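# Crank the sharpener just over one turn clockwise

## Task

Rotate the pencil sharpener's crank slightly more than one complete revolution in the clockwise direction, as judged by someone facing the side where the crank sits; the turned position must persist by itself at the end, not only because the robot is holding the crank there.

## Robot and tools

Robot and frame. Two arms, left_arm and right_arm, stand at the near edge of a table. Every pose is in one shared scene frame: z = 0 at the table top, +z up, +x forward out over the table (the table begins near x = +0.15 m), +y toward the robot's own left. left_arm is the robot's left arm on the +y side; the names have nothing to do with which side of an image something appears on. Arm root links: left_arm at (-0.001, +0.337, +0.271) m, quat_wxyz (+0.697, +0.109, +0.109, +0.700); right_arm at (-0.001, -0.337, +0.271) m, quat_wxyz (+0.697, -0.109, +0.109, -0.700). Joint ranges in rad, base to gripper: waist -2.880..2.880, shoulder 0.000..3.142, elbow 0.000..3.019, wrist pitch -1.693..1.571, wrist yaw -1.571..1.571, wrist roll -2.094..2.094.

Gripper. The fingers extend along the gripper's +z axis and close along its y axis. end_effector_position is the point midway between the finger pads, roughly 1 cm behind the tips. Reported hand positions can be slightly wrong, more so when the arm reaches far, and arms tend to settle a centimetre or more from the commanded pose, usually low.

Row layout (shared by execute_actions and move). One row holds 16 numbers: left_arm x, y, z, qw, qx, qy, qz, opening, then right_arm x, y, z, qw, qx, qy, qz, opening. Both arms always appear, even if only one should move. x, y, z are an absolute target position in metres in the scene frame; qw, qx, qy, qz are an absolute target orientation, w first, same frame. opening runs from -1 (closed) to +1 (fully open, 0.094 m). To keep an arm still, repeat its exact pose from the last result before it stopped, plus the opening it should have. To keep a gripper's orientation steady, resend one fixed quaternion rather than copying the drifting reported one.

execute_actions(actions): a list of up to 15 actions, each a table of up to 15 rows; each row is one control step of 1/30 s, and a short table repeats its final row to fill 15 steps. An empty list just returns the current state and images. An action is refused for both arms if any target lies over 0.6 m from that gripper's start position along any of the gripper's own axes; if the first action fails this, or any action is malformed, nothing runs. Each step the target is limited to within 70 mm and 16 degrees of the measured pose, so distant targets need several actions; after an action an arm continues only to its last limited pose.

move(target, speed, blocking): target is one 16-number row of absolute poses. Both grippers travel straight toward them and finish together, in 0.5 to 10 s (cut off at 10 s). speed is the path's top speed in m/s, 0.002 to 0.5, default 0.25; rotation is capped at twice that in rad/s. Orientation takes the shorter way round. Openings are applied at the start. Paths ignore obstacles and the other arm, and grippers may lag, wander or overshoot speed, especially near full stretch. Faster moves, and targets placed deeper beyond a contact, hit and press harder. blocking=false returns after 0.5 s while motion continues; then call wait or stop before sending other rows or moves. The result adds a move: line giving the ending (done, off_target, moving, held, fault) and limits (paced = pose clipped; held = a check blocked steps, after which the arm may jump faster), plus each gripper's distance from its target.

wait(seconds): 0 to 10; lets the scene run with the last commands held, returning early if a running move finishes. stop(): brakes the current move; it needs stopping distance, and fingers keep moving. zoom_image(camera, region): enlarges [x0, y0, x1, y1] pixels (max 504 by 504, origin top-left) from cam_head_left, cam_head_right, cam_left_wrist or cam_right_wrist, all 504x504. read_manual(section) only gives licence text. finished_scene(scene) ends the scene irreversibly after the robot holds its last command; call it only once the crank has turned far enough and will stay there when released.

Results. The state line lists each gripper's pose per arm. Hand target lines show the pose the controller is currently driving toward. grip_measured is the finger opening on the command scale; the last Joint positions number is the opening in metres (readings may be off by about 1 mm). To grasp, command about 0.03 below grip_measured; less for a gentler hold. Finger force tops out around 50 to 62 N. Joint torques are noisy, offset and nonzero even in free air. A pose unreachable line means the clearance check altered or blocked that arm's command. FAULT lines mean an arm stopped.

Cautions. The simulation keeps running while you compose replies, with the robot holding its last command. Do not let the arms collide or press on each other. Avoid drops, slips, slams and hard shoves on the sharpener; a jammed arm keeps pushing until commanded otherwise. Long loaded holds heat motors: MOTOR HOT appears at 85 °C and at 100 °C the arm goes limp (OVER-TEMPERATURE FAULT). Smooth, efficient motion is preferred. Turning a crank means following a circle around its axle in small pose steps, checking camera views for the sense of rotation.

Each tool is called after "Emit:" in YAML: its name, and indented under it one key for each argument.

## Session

Emit:
execute_actions:
  actions: []

Scene clock: 0.00 s.
left_arm: end_effector_position=(+0.6905, +0.1794, +0.3820) grip_measured=+1.000 end_effector_quat_wxyz=(+0.517, -0.082, +0.852, +0.015) | right_arm: end_effector_position=(+0.4786, +0.1601, +0.2455) grip_measured=+1.000 end_effector_quat_wxyz=(-0.091, +0.682, -0.518, +0.509)
Joint positions: left_arm=[-1.943  1.51   1.102  0.209 -0.473 -0.196  0.094] | right_arm=[ 2.643  2.15   1.644 -0.706  1.353 -0.97   0.094]
Joint velocities: left_arm=[-0.005 -0.005  0.012 -0.007 -0.022  0.022  0.   ] | right_arm=[ 0.005  0.005  0.002  0.002  0.051 -0.037  0.   ]
Joint torques (N m, as the arm reports them, + toward a larger angle): no reading
Motor temperatures (°C, as the motors report them): left_arm=[33 33 33 33 31 31] | right_arm=[32 31 34 31 32 30]
Hand target (left_arm): +0.697, +0.178, +0.384; +0.520, -0.084, +0.850, +0.014
Hand target (right_arm): +0.485, +0.167, +0.259; -0.104, +0.674, -0.527, +0.508

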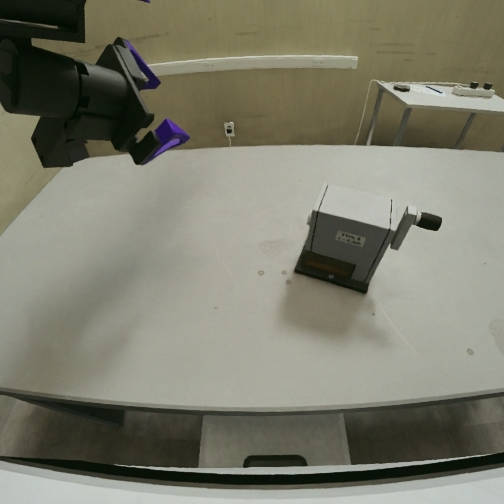

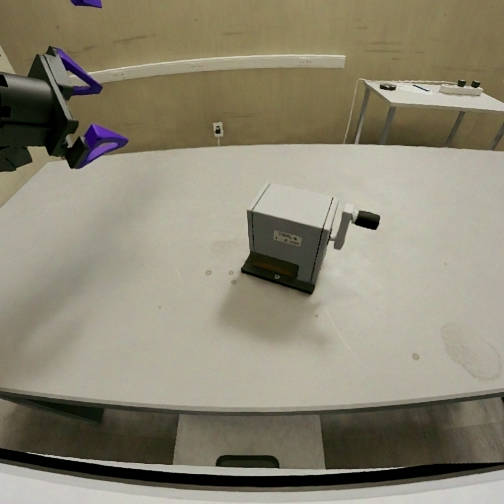

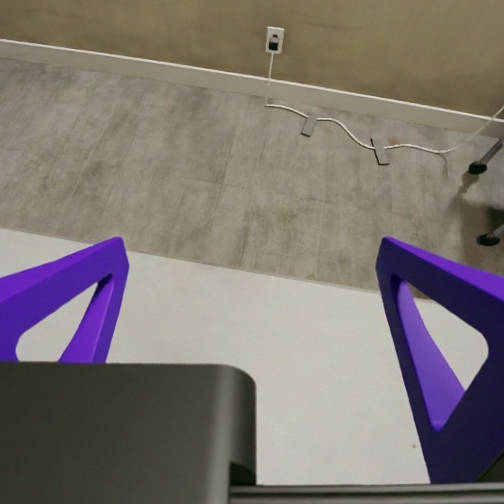

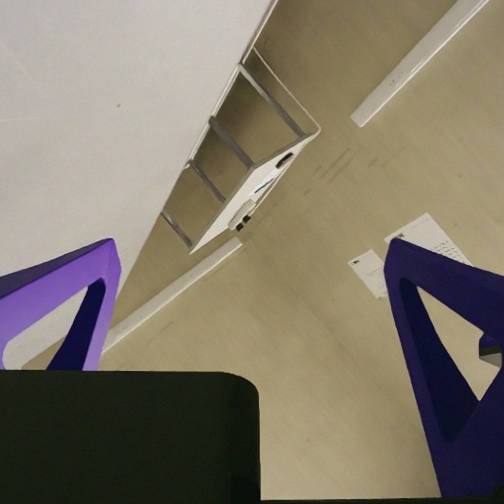

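Emit:
move:
  target: [0.55,0.4,0.38,0.517,-0.082,0.852,0.015,1,0.4,-0.25,0.33,0.2706,-0.653,-0.653,-0.2706,1]
  speed: 0.25

Emit:
move:
  target: [0.55,0.4,0.38,0.517,-0.082,0.852,0.015,1,0.36,-0.33,0.18,-0.262,0.712,0.595,0.266,1]
  speed: 0.25

Scene clock: 10.37 s.
left_arm: end_effector_position=(+0.5520, +0.3981, +0.3798) grip_measured=+1.000 end_effector_quat_wxyz=(+0.511, -0.090, +0.855, +0.008) | right_arm: end_effector_position=(+0.3711, -0.2418, +0.3192) grip_measured=+1.000 end_effector_quat_wxyz=(+0.596, -0.758, +0.121, -0.236)
Joint positions: left_arm=[-1.443  1.127  0.627  0.31   0.023 -0.121  0.094] | right_arm=[ 1.376  1.402  0.246  1.108 -1.207 -2.1    0.094]
Joint velocities: left_arm=[ 0.015 -0.005  0.007 -0.012 -0.051 -0.125  0.   ] | right_arm=[-0.005 -0.005 -0.002 -0.007 -0.007 -0.051  0.   ]
Joint torques (N m, as the arm reports them, + toward a larger angle): left_arm=[  0.93 -12.13   7.07   2.13   0.06   0.05] | right_arm=[ 0.85 -8.48  2.12  1.07 -0.33  0.05]
Motor temperatures (°C, as the motors report them): left_arm=[33 34 34 33 31 31] | right_arm=[32 32 35 31 32 30]
Hand target (left_arm): +0.549, +0.399, +0.382; +0.517, -0.084, +0.852, +0.013
Hand target (right_arm): +0.370, -0.239, +0.323; -0.598, +0.757, -0.116, +0.236
Off the commanded pose (left_arm): 0.003 m, 1 deg.
Off the commanded pose (right_arm): 0.032 m, 100 deg; orientation clipped at the last step of the last action.
move: held (right_arm); limits=paced,held; held on 14 of 178 steps (right_arm), including the last (right_arm)
pose unreachable (right arm): on one or more control steps of this call, first in action 0 (counted from 0), this arm could not follow its commanded pose, so it was not sent that pose on those steps. On the call's last step it was still not sent that pose. It may still have moved: this result reports where it is.
cause: the commanded pose would bring two parts of the arm too close to each other (its wrist (the part past joint 4) and its wrist camera, with joints 5 (wrist yaw) and 6 (wrist roll) between them).

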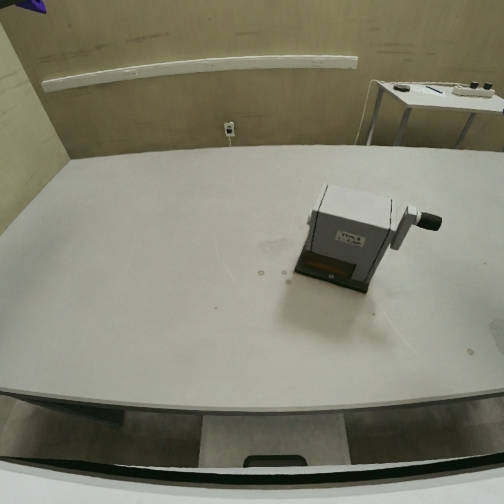

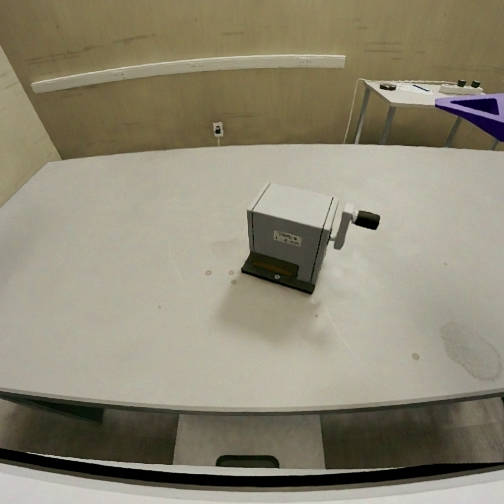

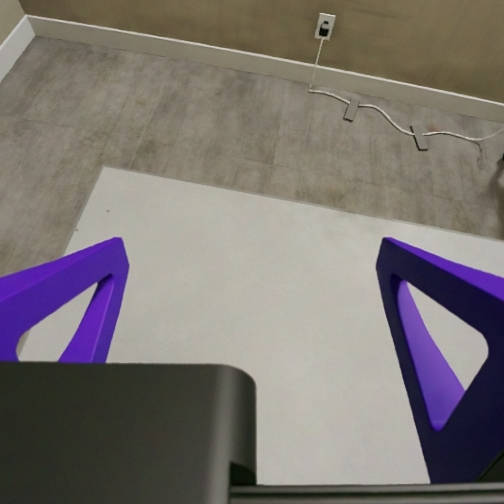

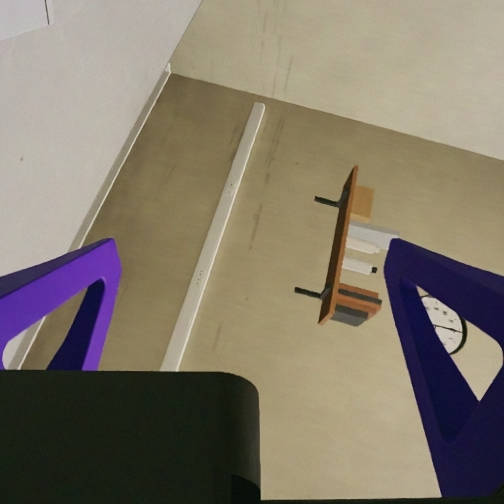

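Scene clock: 13.93 s.
left_arm: end_effector_position=(+0.5529, +0.3981, +0.3815) grip_measured=+1.000 end_effector_quat_wxyz=(+0.515, -0.088, +0.853, +0.010) | right_arm: end_effector_position=(+0.3635, -0.2408, +0.3124) grip_measured=+1.000 end_effector_quat_wxyz=(+0.607, -0.754, +0.098, -0.231)
Joint positions: left_arm=[-1.443  1.127  0.627  0.318  0.023 -0.116  0.094] | right_arm=[ 1.365  1.479  0.247  1.207 -1.265 -2.1    0.094]
Joint velocities: left_arm=[-0.005 -0.015 -0.022  0.007 -0.037  0.037  0.   ] | right_arm=[ 0.015 -0.015 -0.017 -0.007  0.066 -0.022  0.   ]
Joint torques (N m, as the arm reports them, + toward a larger angle): left_arm=[  0.96 -11.4    7.24   2.14   0.01   0.04] | right_arm=[ 0.36 -8.77  1.62  1.13 -0.28  0.05]
Motor temperatures (°C, as the motors report them): left_arm=[33 34 35 33 31 31] | right_arm=[32 32 35 31 32 30]
Hand target (left_arm): +0.550, +0.400, +0.380; +0.517, -0.082, +0.852, +0.015
Hand target (right_arm): +0.364, -0.240, +0.316; -0.607, +0.753, -0.094, +0.234
Off the commanded pose (left_arm): 0.004 m, 1 deg.
Off the commanded pose (right_arm): 0.160 m, 91 deg; position and orientation clipped at the last step of the last action.
move: held (right_arm); limits=paced,held; held on 99 of 107 steps (right_arm), including the last (right_arm)
pose unreachable (right arm): on one or more control steps of this call, first in action 0 (counted from 0), this arm could not follow its commanded pose, so it was not sent that pose on those steps. On the call's last step it was still not sent that pose. It may still have moved: this result reports where it is.
cause: the commanded pose would bring two parts of the arm too close to each other (its wrist (the part past joint 4) and its wrist camera, with joints 5 (wrist yaw) and 6 (wrist roll) between them).

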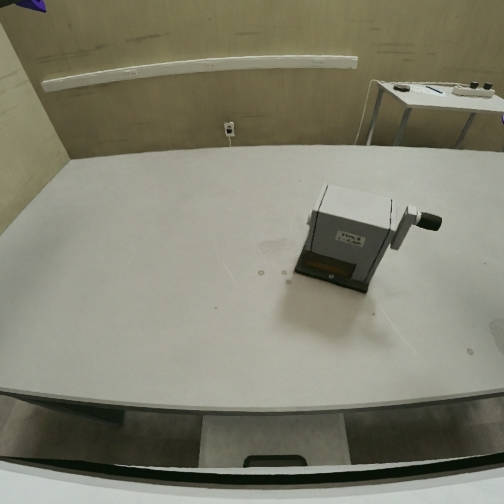

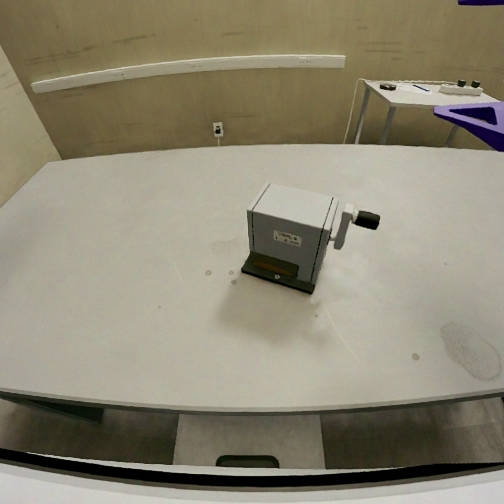

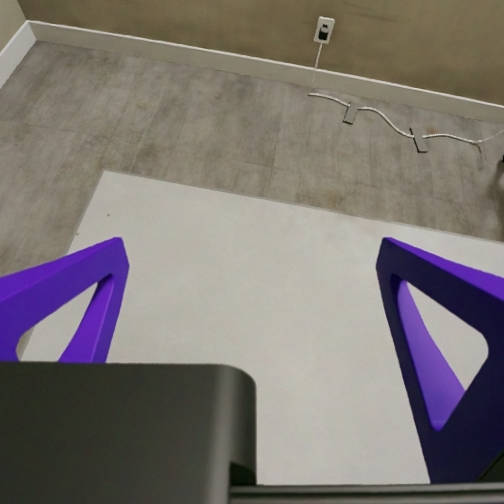

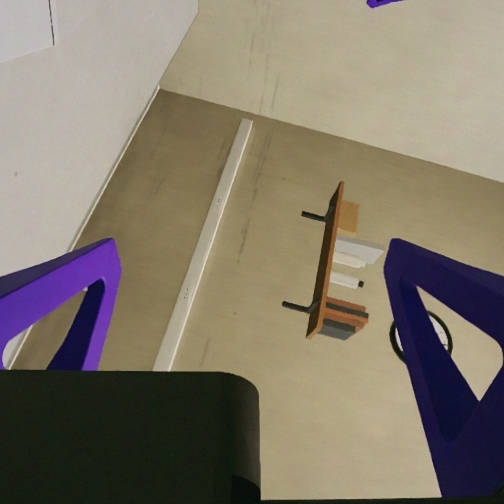

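Emit:
move:
  target: [0.55,0.4,0.38,0.517,-0.082,0.852,0.015,1,0.52,-0.36,0.35,0.707,0,0.707,0,1]

Emit:
move:
  target: [0.55,0.4,0.38,0.517,-0.082,0.852,0.015,1,0.42,-0.36,0.28,0,0,1,0,1]

Emit:
move:
  target: [0.55,0.4,0.38,0.517,-0.082,0.852,0.015,1,0.37,-0.33,0.18,-0.262,0.712,0.595,0.266,1]

Scene clock: 24.47 s.
left_arm: end_effector_position=(+0.5529, +0.3981, +0.3815) grip_measured=+1.000 end_effector_quat_wxyz=(+0.515, -0.088, +0.853, +0.010) | right_arm: end_effector_position=(+0.5087, -0.3655, +0.3367) grip_measured=+1.000 end_effector_quat_wxyz=(+0.690, -0.005, +0.723, -0.011)
Joint positions: left_arm=[-1.443  1.127  0.627  0.318  0.023 -0.116  0.094] | right_arm=[ 1.486  1.569  0.374  1.459 -0.076 -0.     0.094]
Joint velocities: left_arm=[-0.005 -0.024  0.012 -0.022 -0.022 -0.022  0.   ] | right_arm=[ 0.005 -0.015 -0.002 -0.022  0.022 -0.037  0.   ]
Joint torques (N m, as the arm reports them, + toward a larger angle): left_arm=[  0.95 -11.37   7.24   2.14   0.02   0.05] | right_arm=[  1.11 -11.7    4.11   1.4    0.05   0.06]
Motor temperatures (°C, as the motors report them): left_arm=[33 34 35 33 31 31] | right_arm=[32 32 35 31 32 30]
Hand target (left_arm): +0.550, +0.400, +0.380; +0.517, -0.082, +0.852, +0.015
Hand target (right_arm): +0.519, -0.361, +0.351; +0.702, -0.002, +0.712, -0.004
Off the commanded pose (left_arm): 0.004 m, 1 deg.
Off the commanded pose (right_arm): 0.018 m, 3 deg.
move: off_target (right_arm); limits=paced

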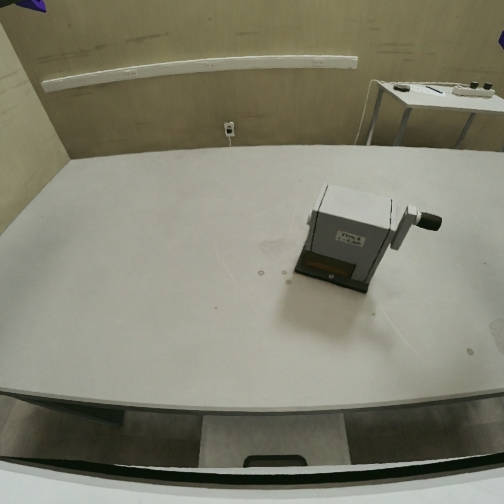

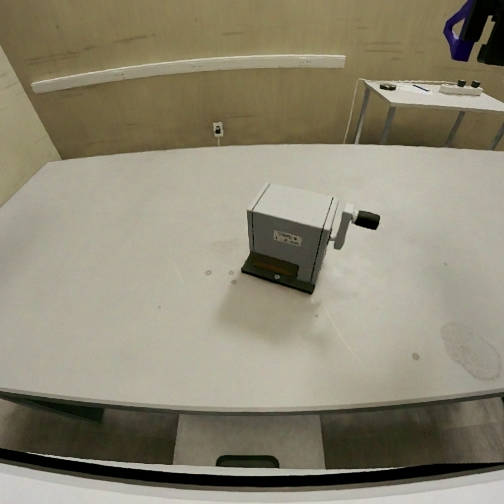

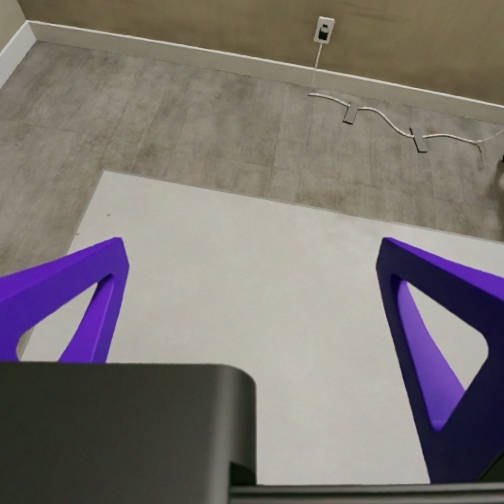

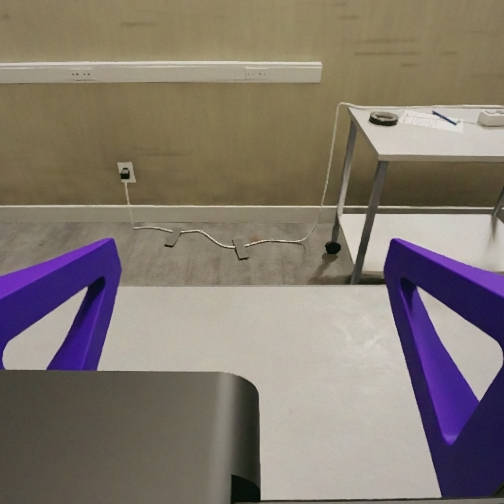

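Scene clock: 27.93 s.
left_arm: end_effector_position=(+0.5529, +0.3981, +0.3815) grip_measured=+1.000 end_effector_quat_wxyz=(+0.515, -0.088, +0.853, +0.010) | right_arm: end_effector_position=(+0.3966, -0.3616, +0.2695) grip_measured=+1.000 end_effector_quat_wxyz=(+0.012, -0.005, -1.000, -0.009)
Joint positions: left_arm=[-1.443  1.127  0.627  0.318  0.023 -0.116  0.094] | right_arm=[ 1.492  1.238  0.82  -0.87  -0.041 -0.07   0.094]
Joint velocities: left_arm=[-0.005 -0.005 -0.017  0.012 -0.022 -0.007  0.   ] | right_arm=[-0.005 -0.015 -0.012 -0.012 -0.007 -0.037  0.   ]
Joint torques (N m, as the arm reports them, + toward a larger angle): left_arm=[  1.02 -11.36   7.23   2.14   0.02   0.05] | right_arm=[ 1.07 -8.92 11.1   0.02  0.02 -0.15]
Motor temperatures (°C, as the motors report them): left_arm=[33 34 35 33 31 31] | right_arm=[32 32 35 31 32 30]
Hand target (left_arm): +0.550, +0.400, +0.380; +0.517, -0.082, +0.852, +0.015
Hand target (right_arm): +0.419, -0.359, +0.280; +0.001, -0.006, +1.000, +0.008
Off the commanded pose (left_arm): 0.004 m, 1 deg.
Off the commanded pose (right_arm): 0.026 m, 2 deg.
move: off_target (right_arm)

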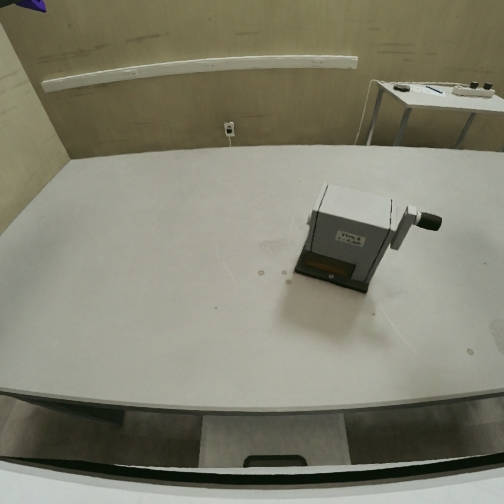

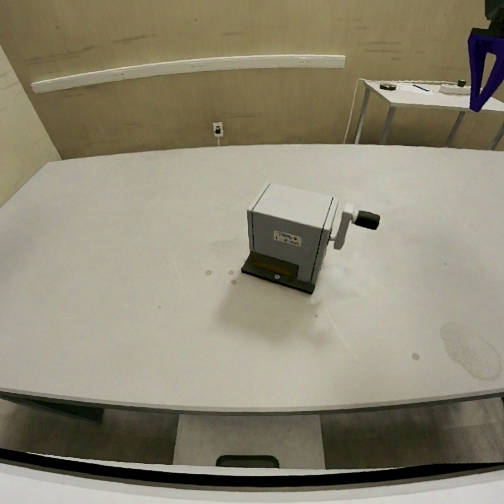

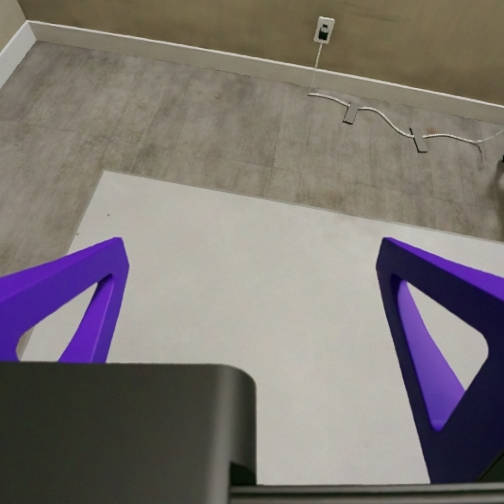

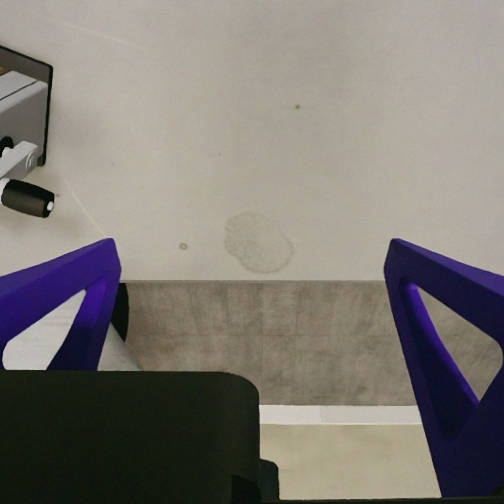

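Scene clock: 32.20 s.
left_arm: end_effector_position=(+0.5529, +0.3981, +0.3815) grip_measured=+1.000 end_effector_quat_wxyz=(+0.515, -0.088, +0.853, +0.010) | right_arm: end_effector_position=(+0.3760, -0.3267, +0.1873) grip_measured=+1.000 end_effector_quat_wxyz=(-0.253, +0.703, +0.606, +0.272)
Joint positions: left_arm=[-1.443  1.127  0.627  0.318  0.023 -0.116  0.094] | right_arm=[ 1.264  1.572  0.727 -0.622 -0.837  1.329  0.094]
Joint velocities: left_arm=[-0.015 -0.005 -0.017  0.007 -0.037 -0.051  0.   ] | right_arm=[-0.015 -0.015 -0.007 -0.002  0.066 -0.007  0.   ]
Joint torques (N m, as the arm reports them, + toward a larger angle): left_arm=[  0.98 -11.36   7.23   2.14   0.01   0.05] | right_arm=[-1.22 -9.65  2.97  0.59 -0.62  0.08]
Motor temperatures (°C, as the motors report them): left_arm=[33 34 35 33 31 31] | right_arm=[32 32 35 31 32 30]
Hand target (left_arm): +0.550, +0.400, +0.380; +0.517, -0.082, +0.852, +0.015
Hand target (right_arm): +0.371, -0.329, +0.181; -0.258, +0.712, +0.595, +0.270
Off the commanded pose (left_arm): 0.004 m, 1 deg.
Off the commanded pose (right_arm): 0.010 m, 2 deg.
move: done

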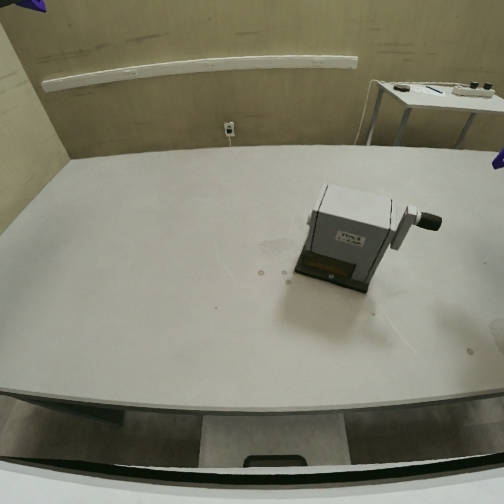

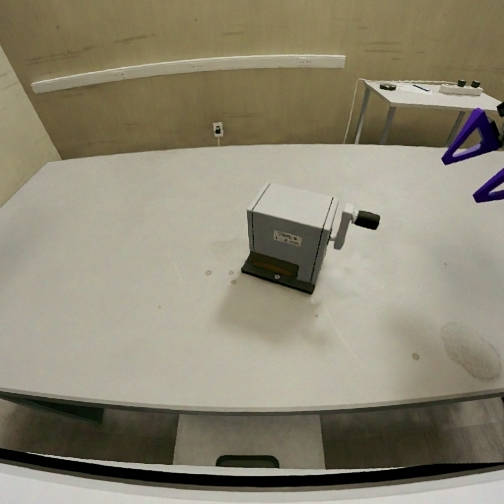

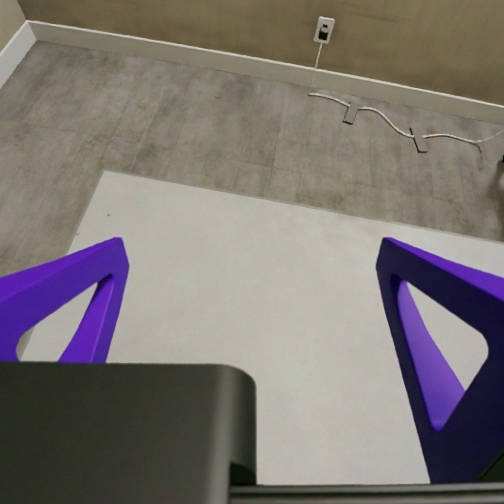

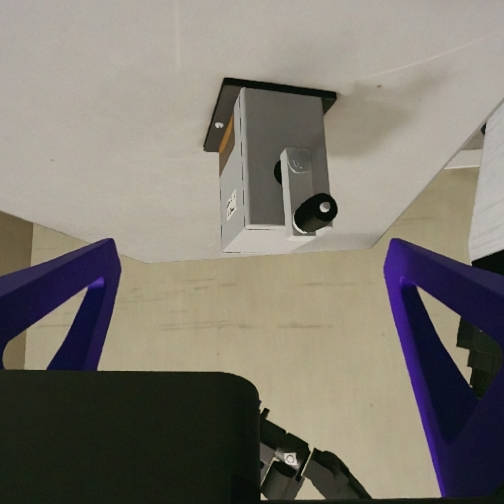

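Emit:
move:
  target: [0.55,0.4,0.38,0.517,-0.082,0.852,0.015,1,0.345,-0.26,0.145,-0.262,0.712,0.595,0.266,0.3]
  speed: 0.12

Scene clock: 37.63 s.
left_arm: end_effector_position=(+0.5529, +0.3981, +0.3815) grip_measured=+1.000 end_effector_quat_wxyz=(+0.515, -0.088, +0.853, +0.010) | right_arm: end_effector_position=(+0.3500, -0.2623, +0.1500) grip_measured=+0.302 end_effector_quat_wxyz=(-0.258, +0.708, +0.599, +0.271)
Joint positions: left_arm=[-1.443  1.127  0.627  0.318  0.023 -0.116  0.094] | right_arm=[ 1.439  1.621  0.586 -0.251 -0.807  1.598  0.061]
Joint velocities: left_arm=[-0.024 -0.005  0.002  0.002  0.022  0.037  0.   ] | right_arm=[-0.024  0.005 -0.002 -0.002 -0.007  0.022  0.   ]
Joint torques (N m, as the arm reports them, + toward a larger angle): left_arm=[  0.99 -11.36   7.24   2.14   0.02   0.05] | right_arm=[ 0.54 -8.95  1.74  0.83 -0.39  0.08]
Motor temperatures (°C, as the motors report them): left_arm=[33 34 36 33 31 31] | right_arm=[32 32 35 31 32 30]
Hand target (left_arm): +0.550, +0.400, +0.380; +0.517, -0.082, +0.852, +0.015
Hand target (right_arm): +0.345, -0.260, +0.145; -0.262, +0.712, +0.595, +0.266
Off the commanded pose (left_arm): 0.004 m, 1 deg.
Off the commanded pose (right_arm): 0.007 m, 1 deg.
move: done

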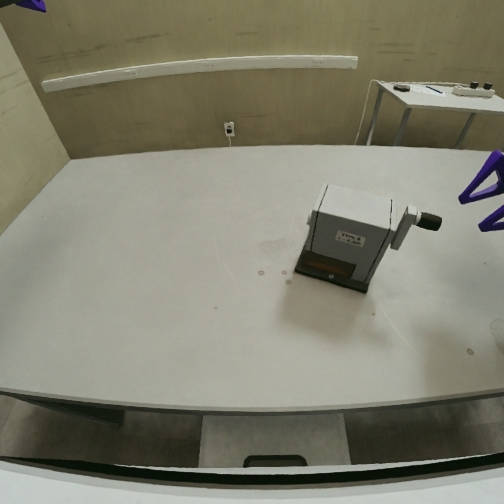

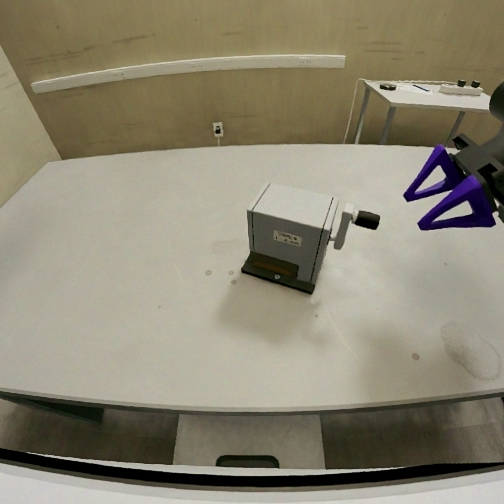

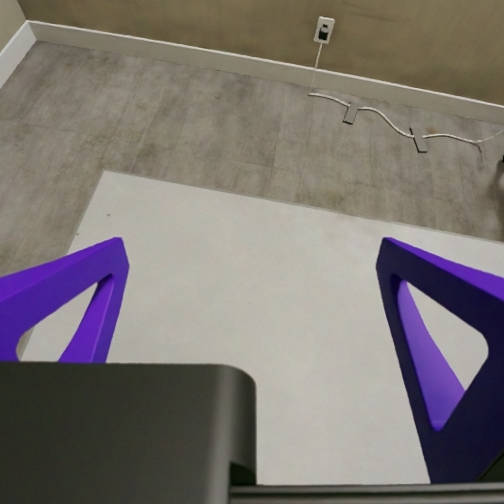

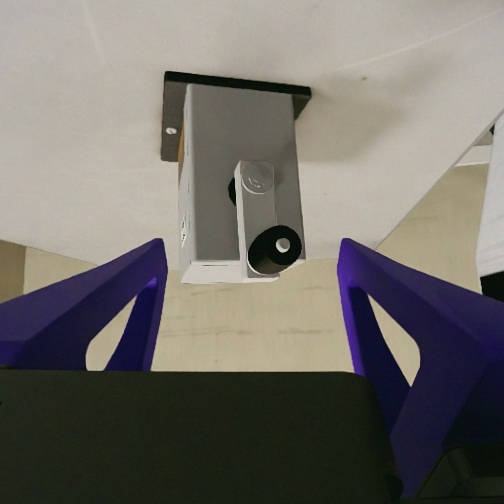

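Emit:
move:
  target: [0.55,0.4,0.38,0.517,-0.082,0.852,0.015,1,0.342,-0.205,0.135,-0.262,0.712,0.595,0.266,0.3]
  speed: 0.06

Scene clock: 42.97 s.
left_arm: end_effector_position=(+0.5529, +0.3981, +0.3815) grip_measured=+1.000 end_effector_quat_wxyz=(+0.515, -0.088, +0.853, +0.010) | right_arm: end_effector_position=(+0.3494, -0.2078, +0.1411) grip_measured=+0.302 end_effector_quat_wxyz=(-0.257, +0.708, +0.599, +0.272)
Joint positions: left_arm=[-1.443  1.127  0.627  0.318  0.023 -0.116  0.094] | right_arm=[ 1.608  1.643  0.546 -0.029 -0.746  1.822  0.061]
Joint velocities: left_arm=[-0.015 -0.005 -0.002  0.007 -0.11   0.051  0.   ] | right_arm=[-0.005 -0.024 -0.012 -0.012 -0.037  0.007  0.   ]
Joint torques (N m, as the arm reports them, + toward a larger angle): left_arm=[  0.97 -11.38   7.24   2.14   0.02   0.05] | right_arm=[ 1.08 -8.68  1.26  1.17 -0.39  0.08]
Motor temperatures (°C, as the motors report them): left_arm=[33 34 36 33 31 31] | right_arm=[32 32 35 31 32 30]
Hand target (left_arm): +0.550, +0.400, +0.380; +0.517, -0.082, +0.852, +0.015
Hand target (right_arm): +0.342, -0.206, +0.135; -0.262, +0.712, +0.595, +0.266
Off the commanded pose (left_arm): 0.004 m, 1 deg.
Off the commanded pose (right_arm): 0.010 m, 1 deg.
move: done

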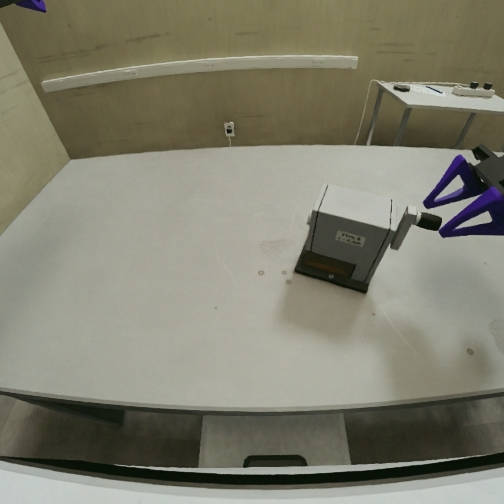

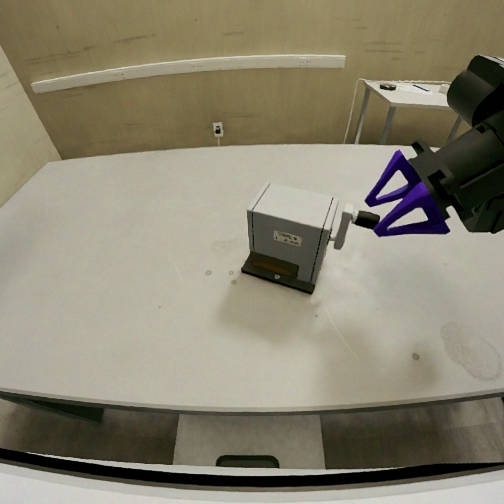

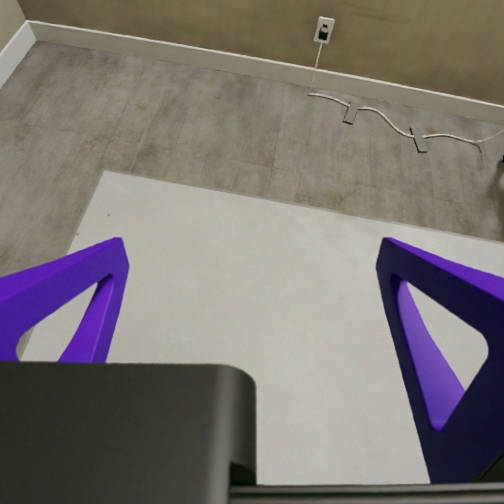

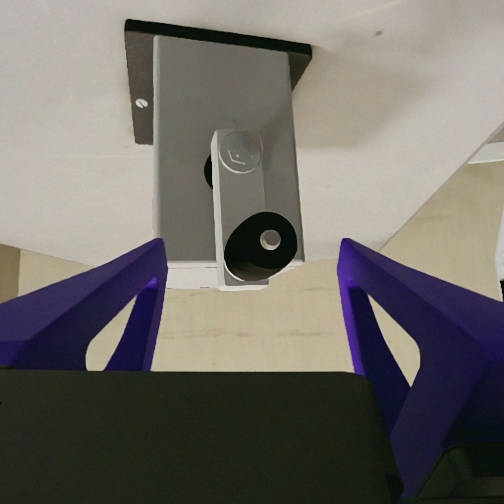

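Emit:
move:
  target: [0.55,0.4,0.38,0.517,-0.082,0.852,0.015,1,0.343,-0.176,0.129,0.2706,-0.653,-0.653,-0.2706,0.3]
  speed: 0.04

Emit:
move:
  target: [0.55,0.4,0.38,0.517,-0.082,0.852,0.015,1,0.347,-0.178,0.13,0.265,-0.68,-0.625,-0.268,-0.5]
  speed: 0.04

Scene clock: 52.70 s.
left_arm: end_effector_position=(+0.5529, +0.3981, +0.3815) grip_measured=+1.000 end_effector_quat_wxyz=(+0.515, -0.088, +0.853, +0.010) | right_arm: end_effector_position=(+0.3413, -0.1808, +0.1337) grip_measured=+0.302 end_effector_quat_wxyz=(-0.268, +0.660, +0.647, +0.274)
Joint positions: left_arm=[-1.443  1.127  0.627  0.318  0.023 -0.116  0.094] | right_arm=[ 1.68   1.685  0.568 -0.029 -0.746  1.735  0.061]
Joint velocities: left_arm=[-0.005 -0.005 -0.007  0.002 -0.051 -0.007  0.   ] | right_arm=[-0.015 -0.005 -0.002  0.002 -0.022  0.037 -0.001]
Joint torques (N m, as the arm reports them, + toward a larger angle): left_arm=[  1.01 -11.32   7.23   2.12   0.02   0.05] | right_arm=[ 1.67 -8.7   3.16  0.29 -0.45 -0.15]
Motor temperatures (°C, as the motors report them): left_arm=[33 34 36 33 31 31] | right_arm=[32 32 35 31 32 30]
Hand target (left_arm): +0.550, +0.400, +0.380; +0.517, -0.082, +0.852, +0.015
Hand target (right_arm): +0.343, -0.176, +0.129; -0.271, +0.653, +0.653, +0.271
Off the commanded pose (left_arm): 0.004 m, 1 deg.
Off the commanded pose (right_arm): 0.007 m, 1 deg.
move: done

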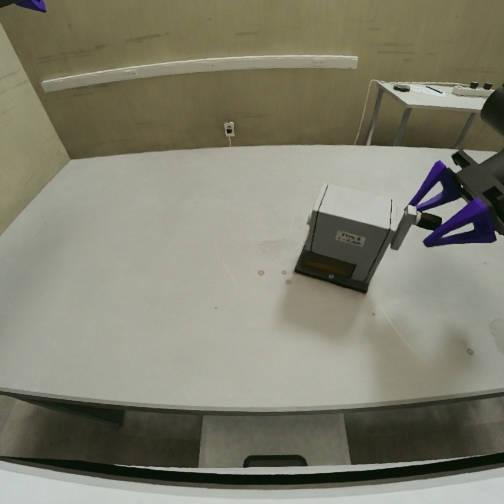

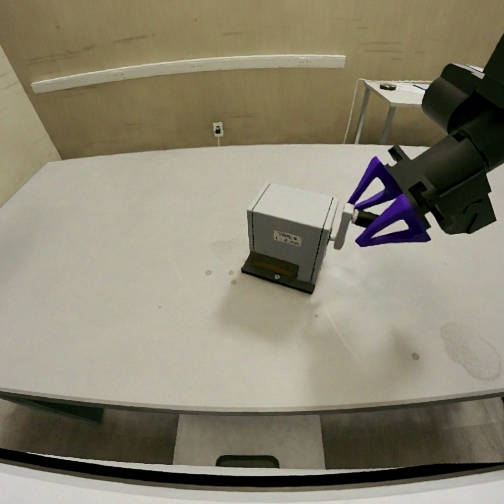

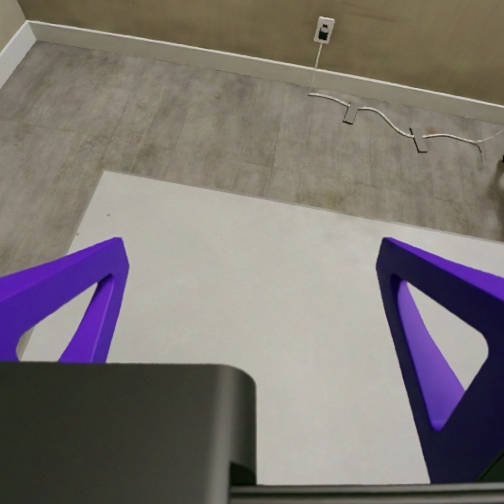

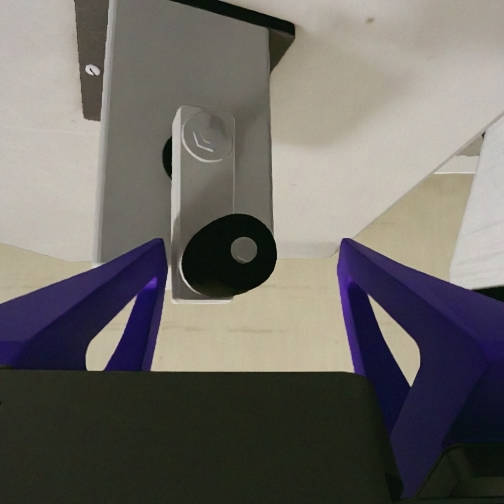

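Scene clock: 53.70 s.
left_arm: end_effector_position=(+0.5529, +0.3981, +0.3815) grip_measured=+1.000 end_effector_quat_wxyz=(+0.515, -0.088, +0.853, +0.010) | right_arm: end_effector_position=(+0.3340, -0.1770, +0.1377) grip_measured=-0.496 end_effector_quat_wxyz=(-0.288, +0.682, +0.619, +0.263)
Joint positions: left_arm=[-1.443  1.127  0.627  0.318  0.023 -0.116  0.094] | right_arm=[ 1.688  1.674  0.554 -0.033 -0.759  1.818  0.024]
Joint velocities: left_arm=[-0.005  0.005  0.007 -0.022 -0.037  0.037  0.   ] | right_arm=[-0.015 -0.005 -0.007  0.002 -0.051  0.022 -0.001]
Joint torques (N m, as the arm reports them, + toward a larger angle): left_arm=[  1.02 -11.33   7.23   2.15   0.02   0.05] | right_arm=[ 1.08 -8.74  3.    1.79  0.68 -0.04]
Motor temperatures (°C, as the motors report them): left_arm=[33 34 36 33 31 31] | right_arm=[32 32 35 31 32 30]
Hand target (left_arm): +0.550, +0.400, +0.380; +0.517, -0.082, +0.852, +0.015
Hand target (right_arm): +0.347, -0.178, +0.131; -0.266, +0.682, +0.627, +0.268
Off the commanded pose (left_arm): 0.004 m, 1 deg.
Off the commanded pose (right_arm): 0.015 m, 3 deg.
move: off_target (right_arm)

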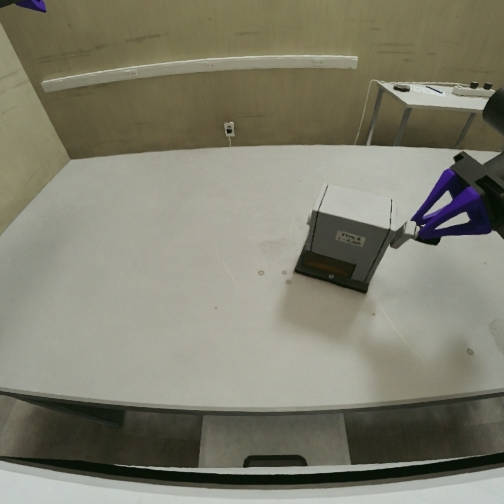

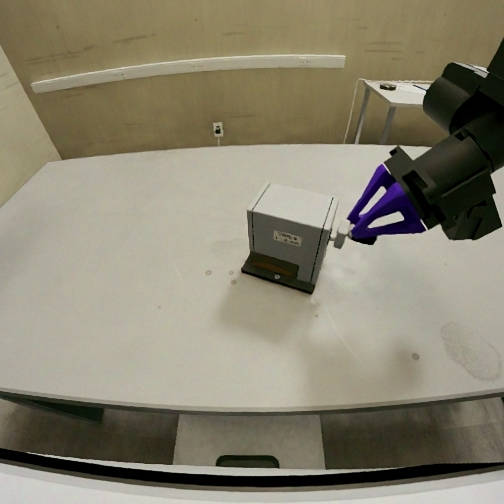

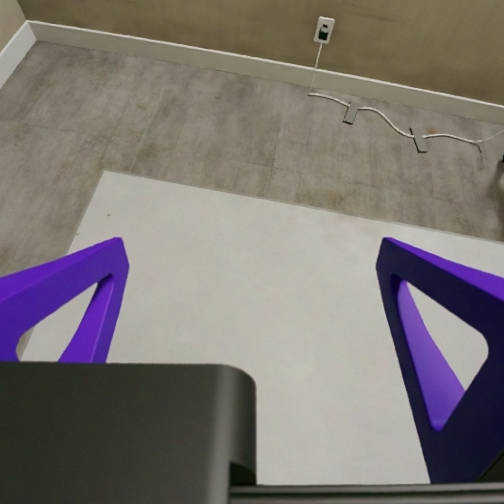

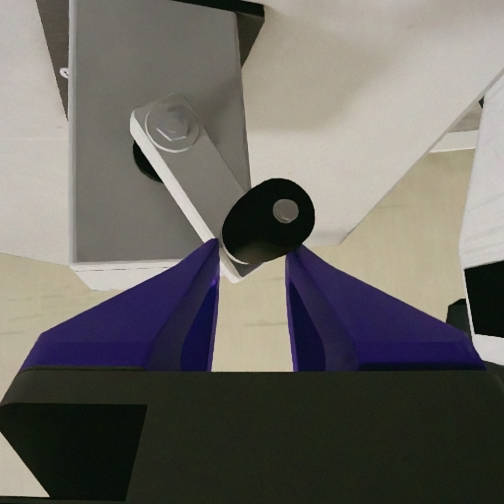

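Emit:
move:
  target: [0.55,0.4,0.38,0.517,-0.082,0.852,0.015,1,0.335,-0.19,0.135,0.265,-0.68,-0.625,-0.268,0.4]
  speed: 0.04

Emit:
move:
  target: [0.55,0.4,0.38,0.517,-0.082,0.852,0.015,1,0.32,-0.182,0.106,0.265,-0.68,-0.625,-0.268,0.4]
  speed: 0.04

Scene clock: 60.60 s.
left_arm: end_effector_position=(+0.5529, +0.3981, +0.3815) grip_measured=+1.000 end_effector_quat_wxyz=(+0.515, -0.088, +0.853, +0.010) | right_arm: end_effector_position=(+0.3327, -0.1859, +0.1341) grip_measured=+0.398 end_effector_quat_wxyz=(-0.275, +0.684, +0.623, +0.261)
Joint positions: left_arm=[-1.443  1.127  0.627  0.318  0.023 -0.116  0.094] | right_arm=[ 1.67   1.674  0.545 -0.029 -0.742  1.793  0.066]
Joint velocities: left_arm=[-0.005 -0.005  0.002 -0.002 -0.007  0.022  0.   ] | right_arm=[-0.015 -0.005 -0.012  0.012  0.037 -0.037 -0.001]
Joint torques (N m, as the arm reports them, + toward a larger angle): left_arm=[  1.02 -11.38   7.23   2.15   0.02   0.05] | right_arm=[  0.12 -10.68   0.99   1.1   -0.41  -0.14]
Motor temperatures (°C, as the motors report them): left_arm=[33 34 36 33 31 31] | right_arm=[32 32 35 31 32 30]
Hand target (left_arm): +0.550, +0.400, +0.380; +0.517, -0.082, +0.852, +0.015
Hand target (right_arm): +0.335, -0.190, +0.135; -0.266, +0.682, +0.627, +0.268
Off the commanded pose (left_arm): 0.004 m, 1 deg.
Off the commanded pose (right_arm): 0.005 m, 1 deg.
move: done

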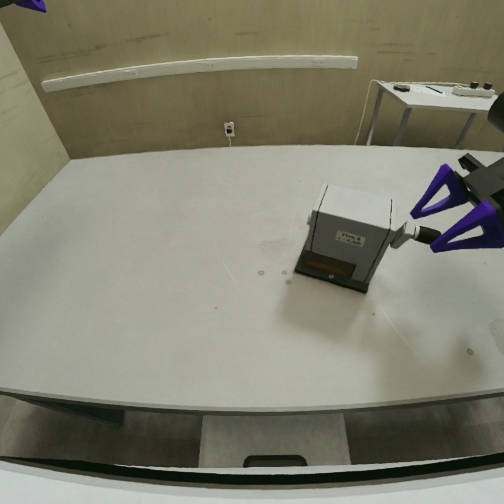

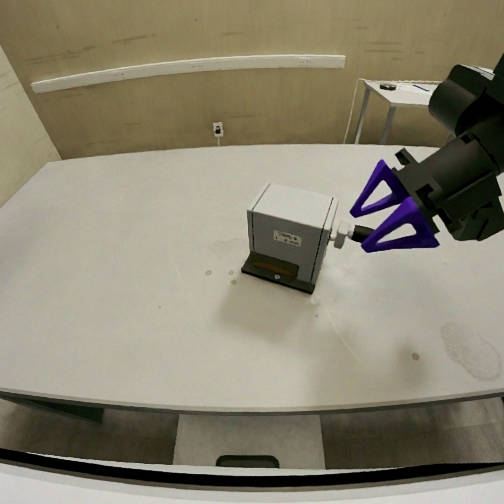

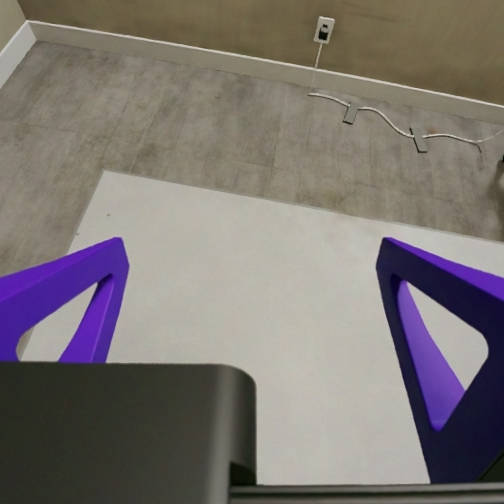

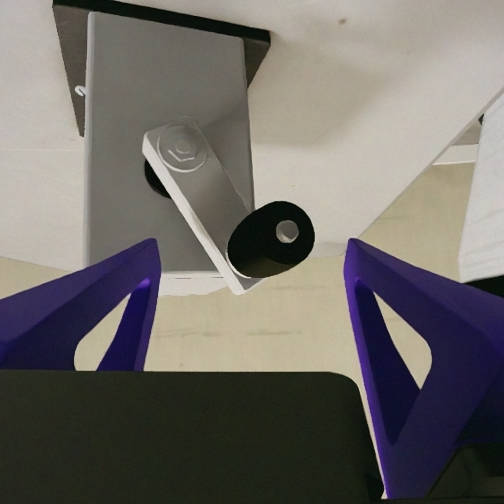

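Scene clock: 61.67 s.
left_arm: end_effector_position=(+0.5529, +0.3981, +0.3815) grip_measured=+1.000 end_effector_quat_wxyz=(+0.515, -0.088, +0.853, +0.010) | right_arm: end_effector_position=(+0.3275, -0.1856, +0.1107) grip_measured=+0.398 end_effector_quat_wxyz=(-0.261, +0.681, +0.628, +0.274)
Joint positions: left_arm=[-1.443  1.127  0.627  0.318  0.023 -0.116  0.094] | right_arm=[ 1.674  1.763  0.526  0.124 -0.732  1.801  0.066]
Joint velocities: left_arm=[-0.005 -0.005 -0.012  0.002 -0.037 -0.051  0.   ] | right_arm=[-0.005 -0.005  0.007  0.017  0.066  0.007 -0.   ]
Joint torques (N m, as the arm reports them, + toward a larger angle): left_arm=[  0.98 -11.35   7.23   2.13   0.02   0.05] | right_arm=[ 1.66 -8.91  0.17  1.16 -0.39  0.08]
Motor temperatures (°C, as the motors report them): left_arm=[33 34 36 33 31 31] | right_arm=[32 32 35 31 32 30]
Hand target (left_arm): +0.550, +0.400, +0.380; +0.517, -0.082, +0.852, +0.015
Hand target (right_arm): +0.320, -0.182, +0.106; -0.266, +0.682, +0.627, +0.268
Off the commanded pose (left_arm): 0.004 m, 1 deg.
Off the commanded pose (right_arm): 0.010 m, 1 deg.
move: done

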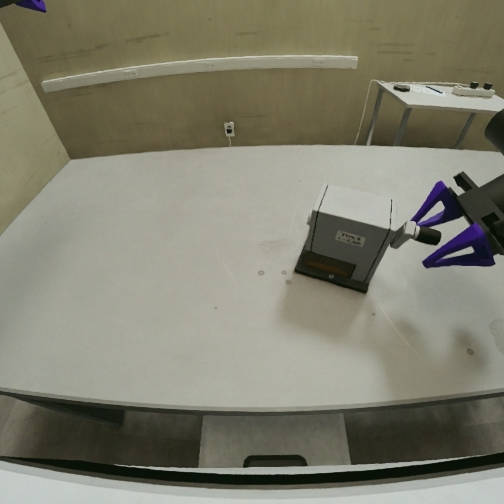

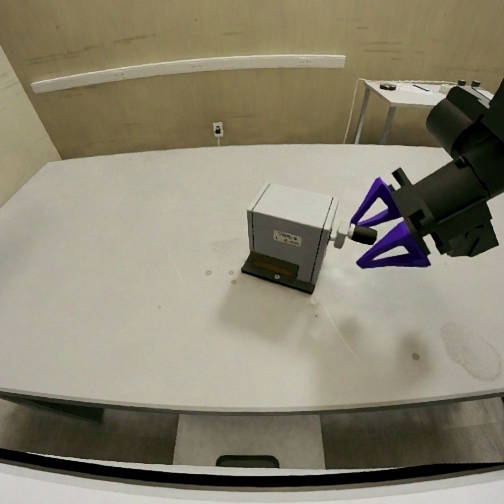

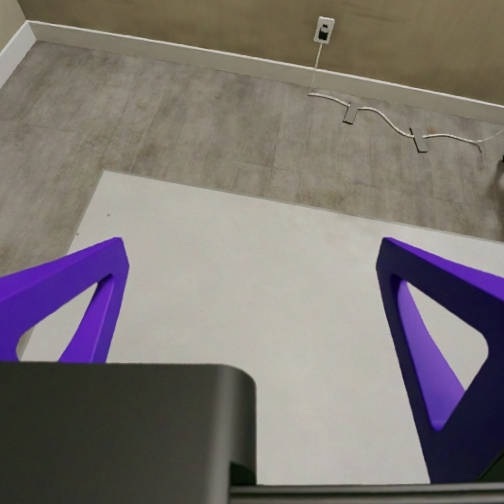

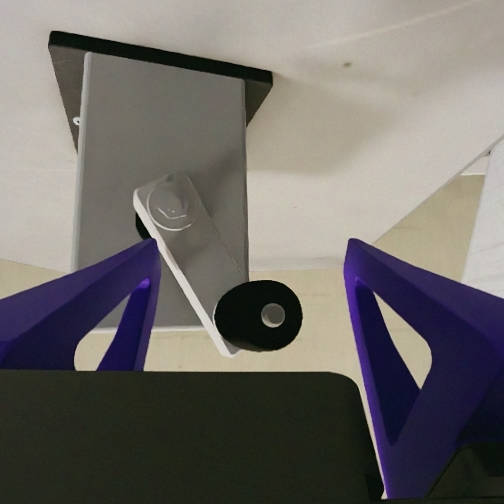

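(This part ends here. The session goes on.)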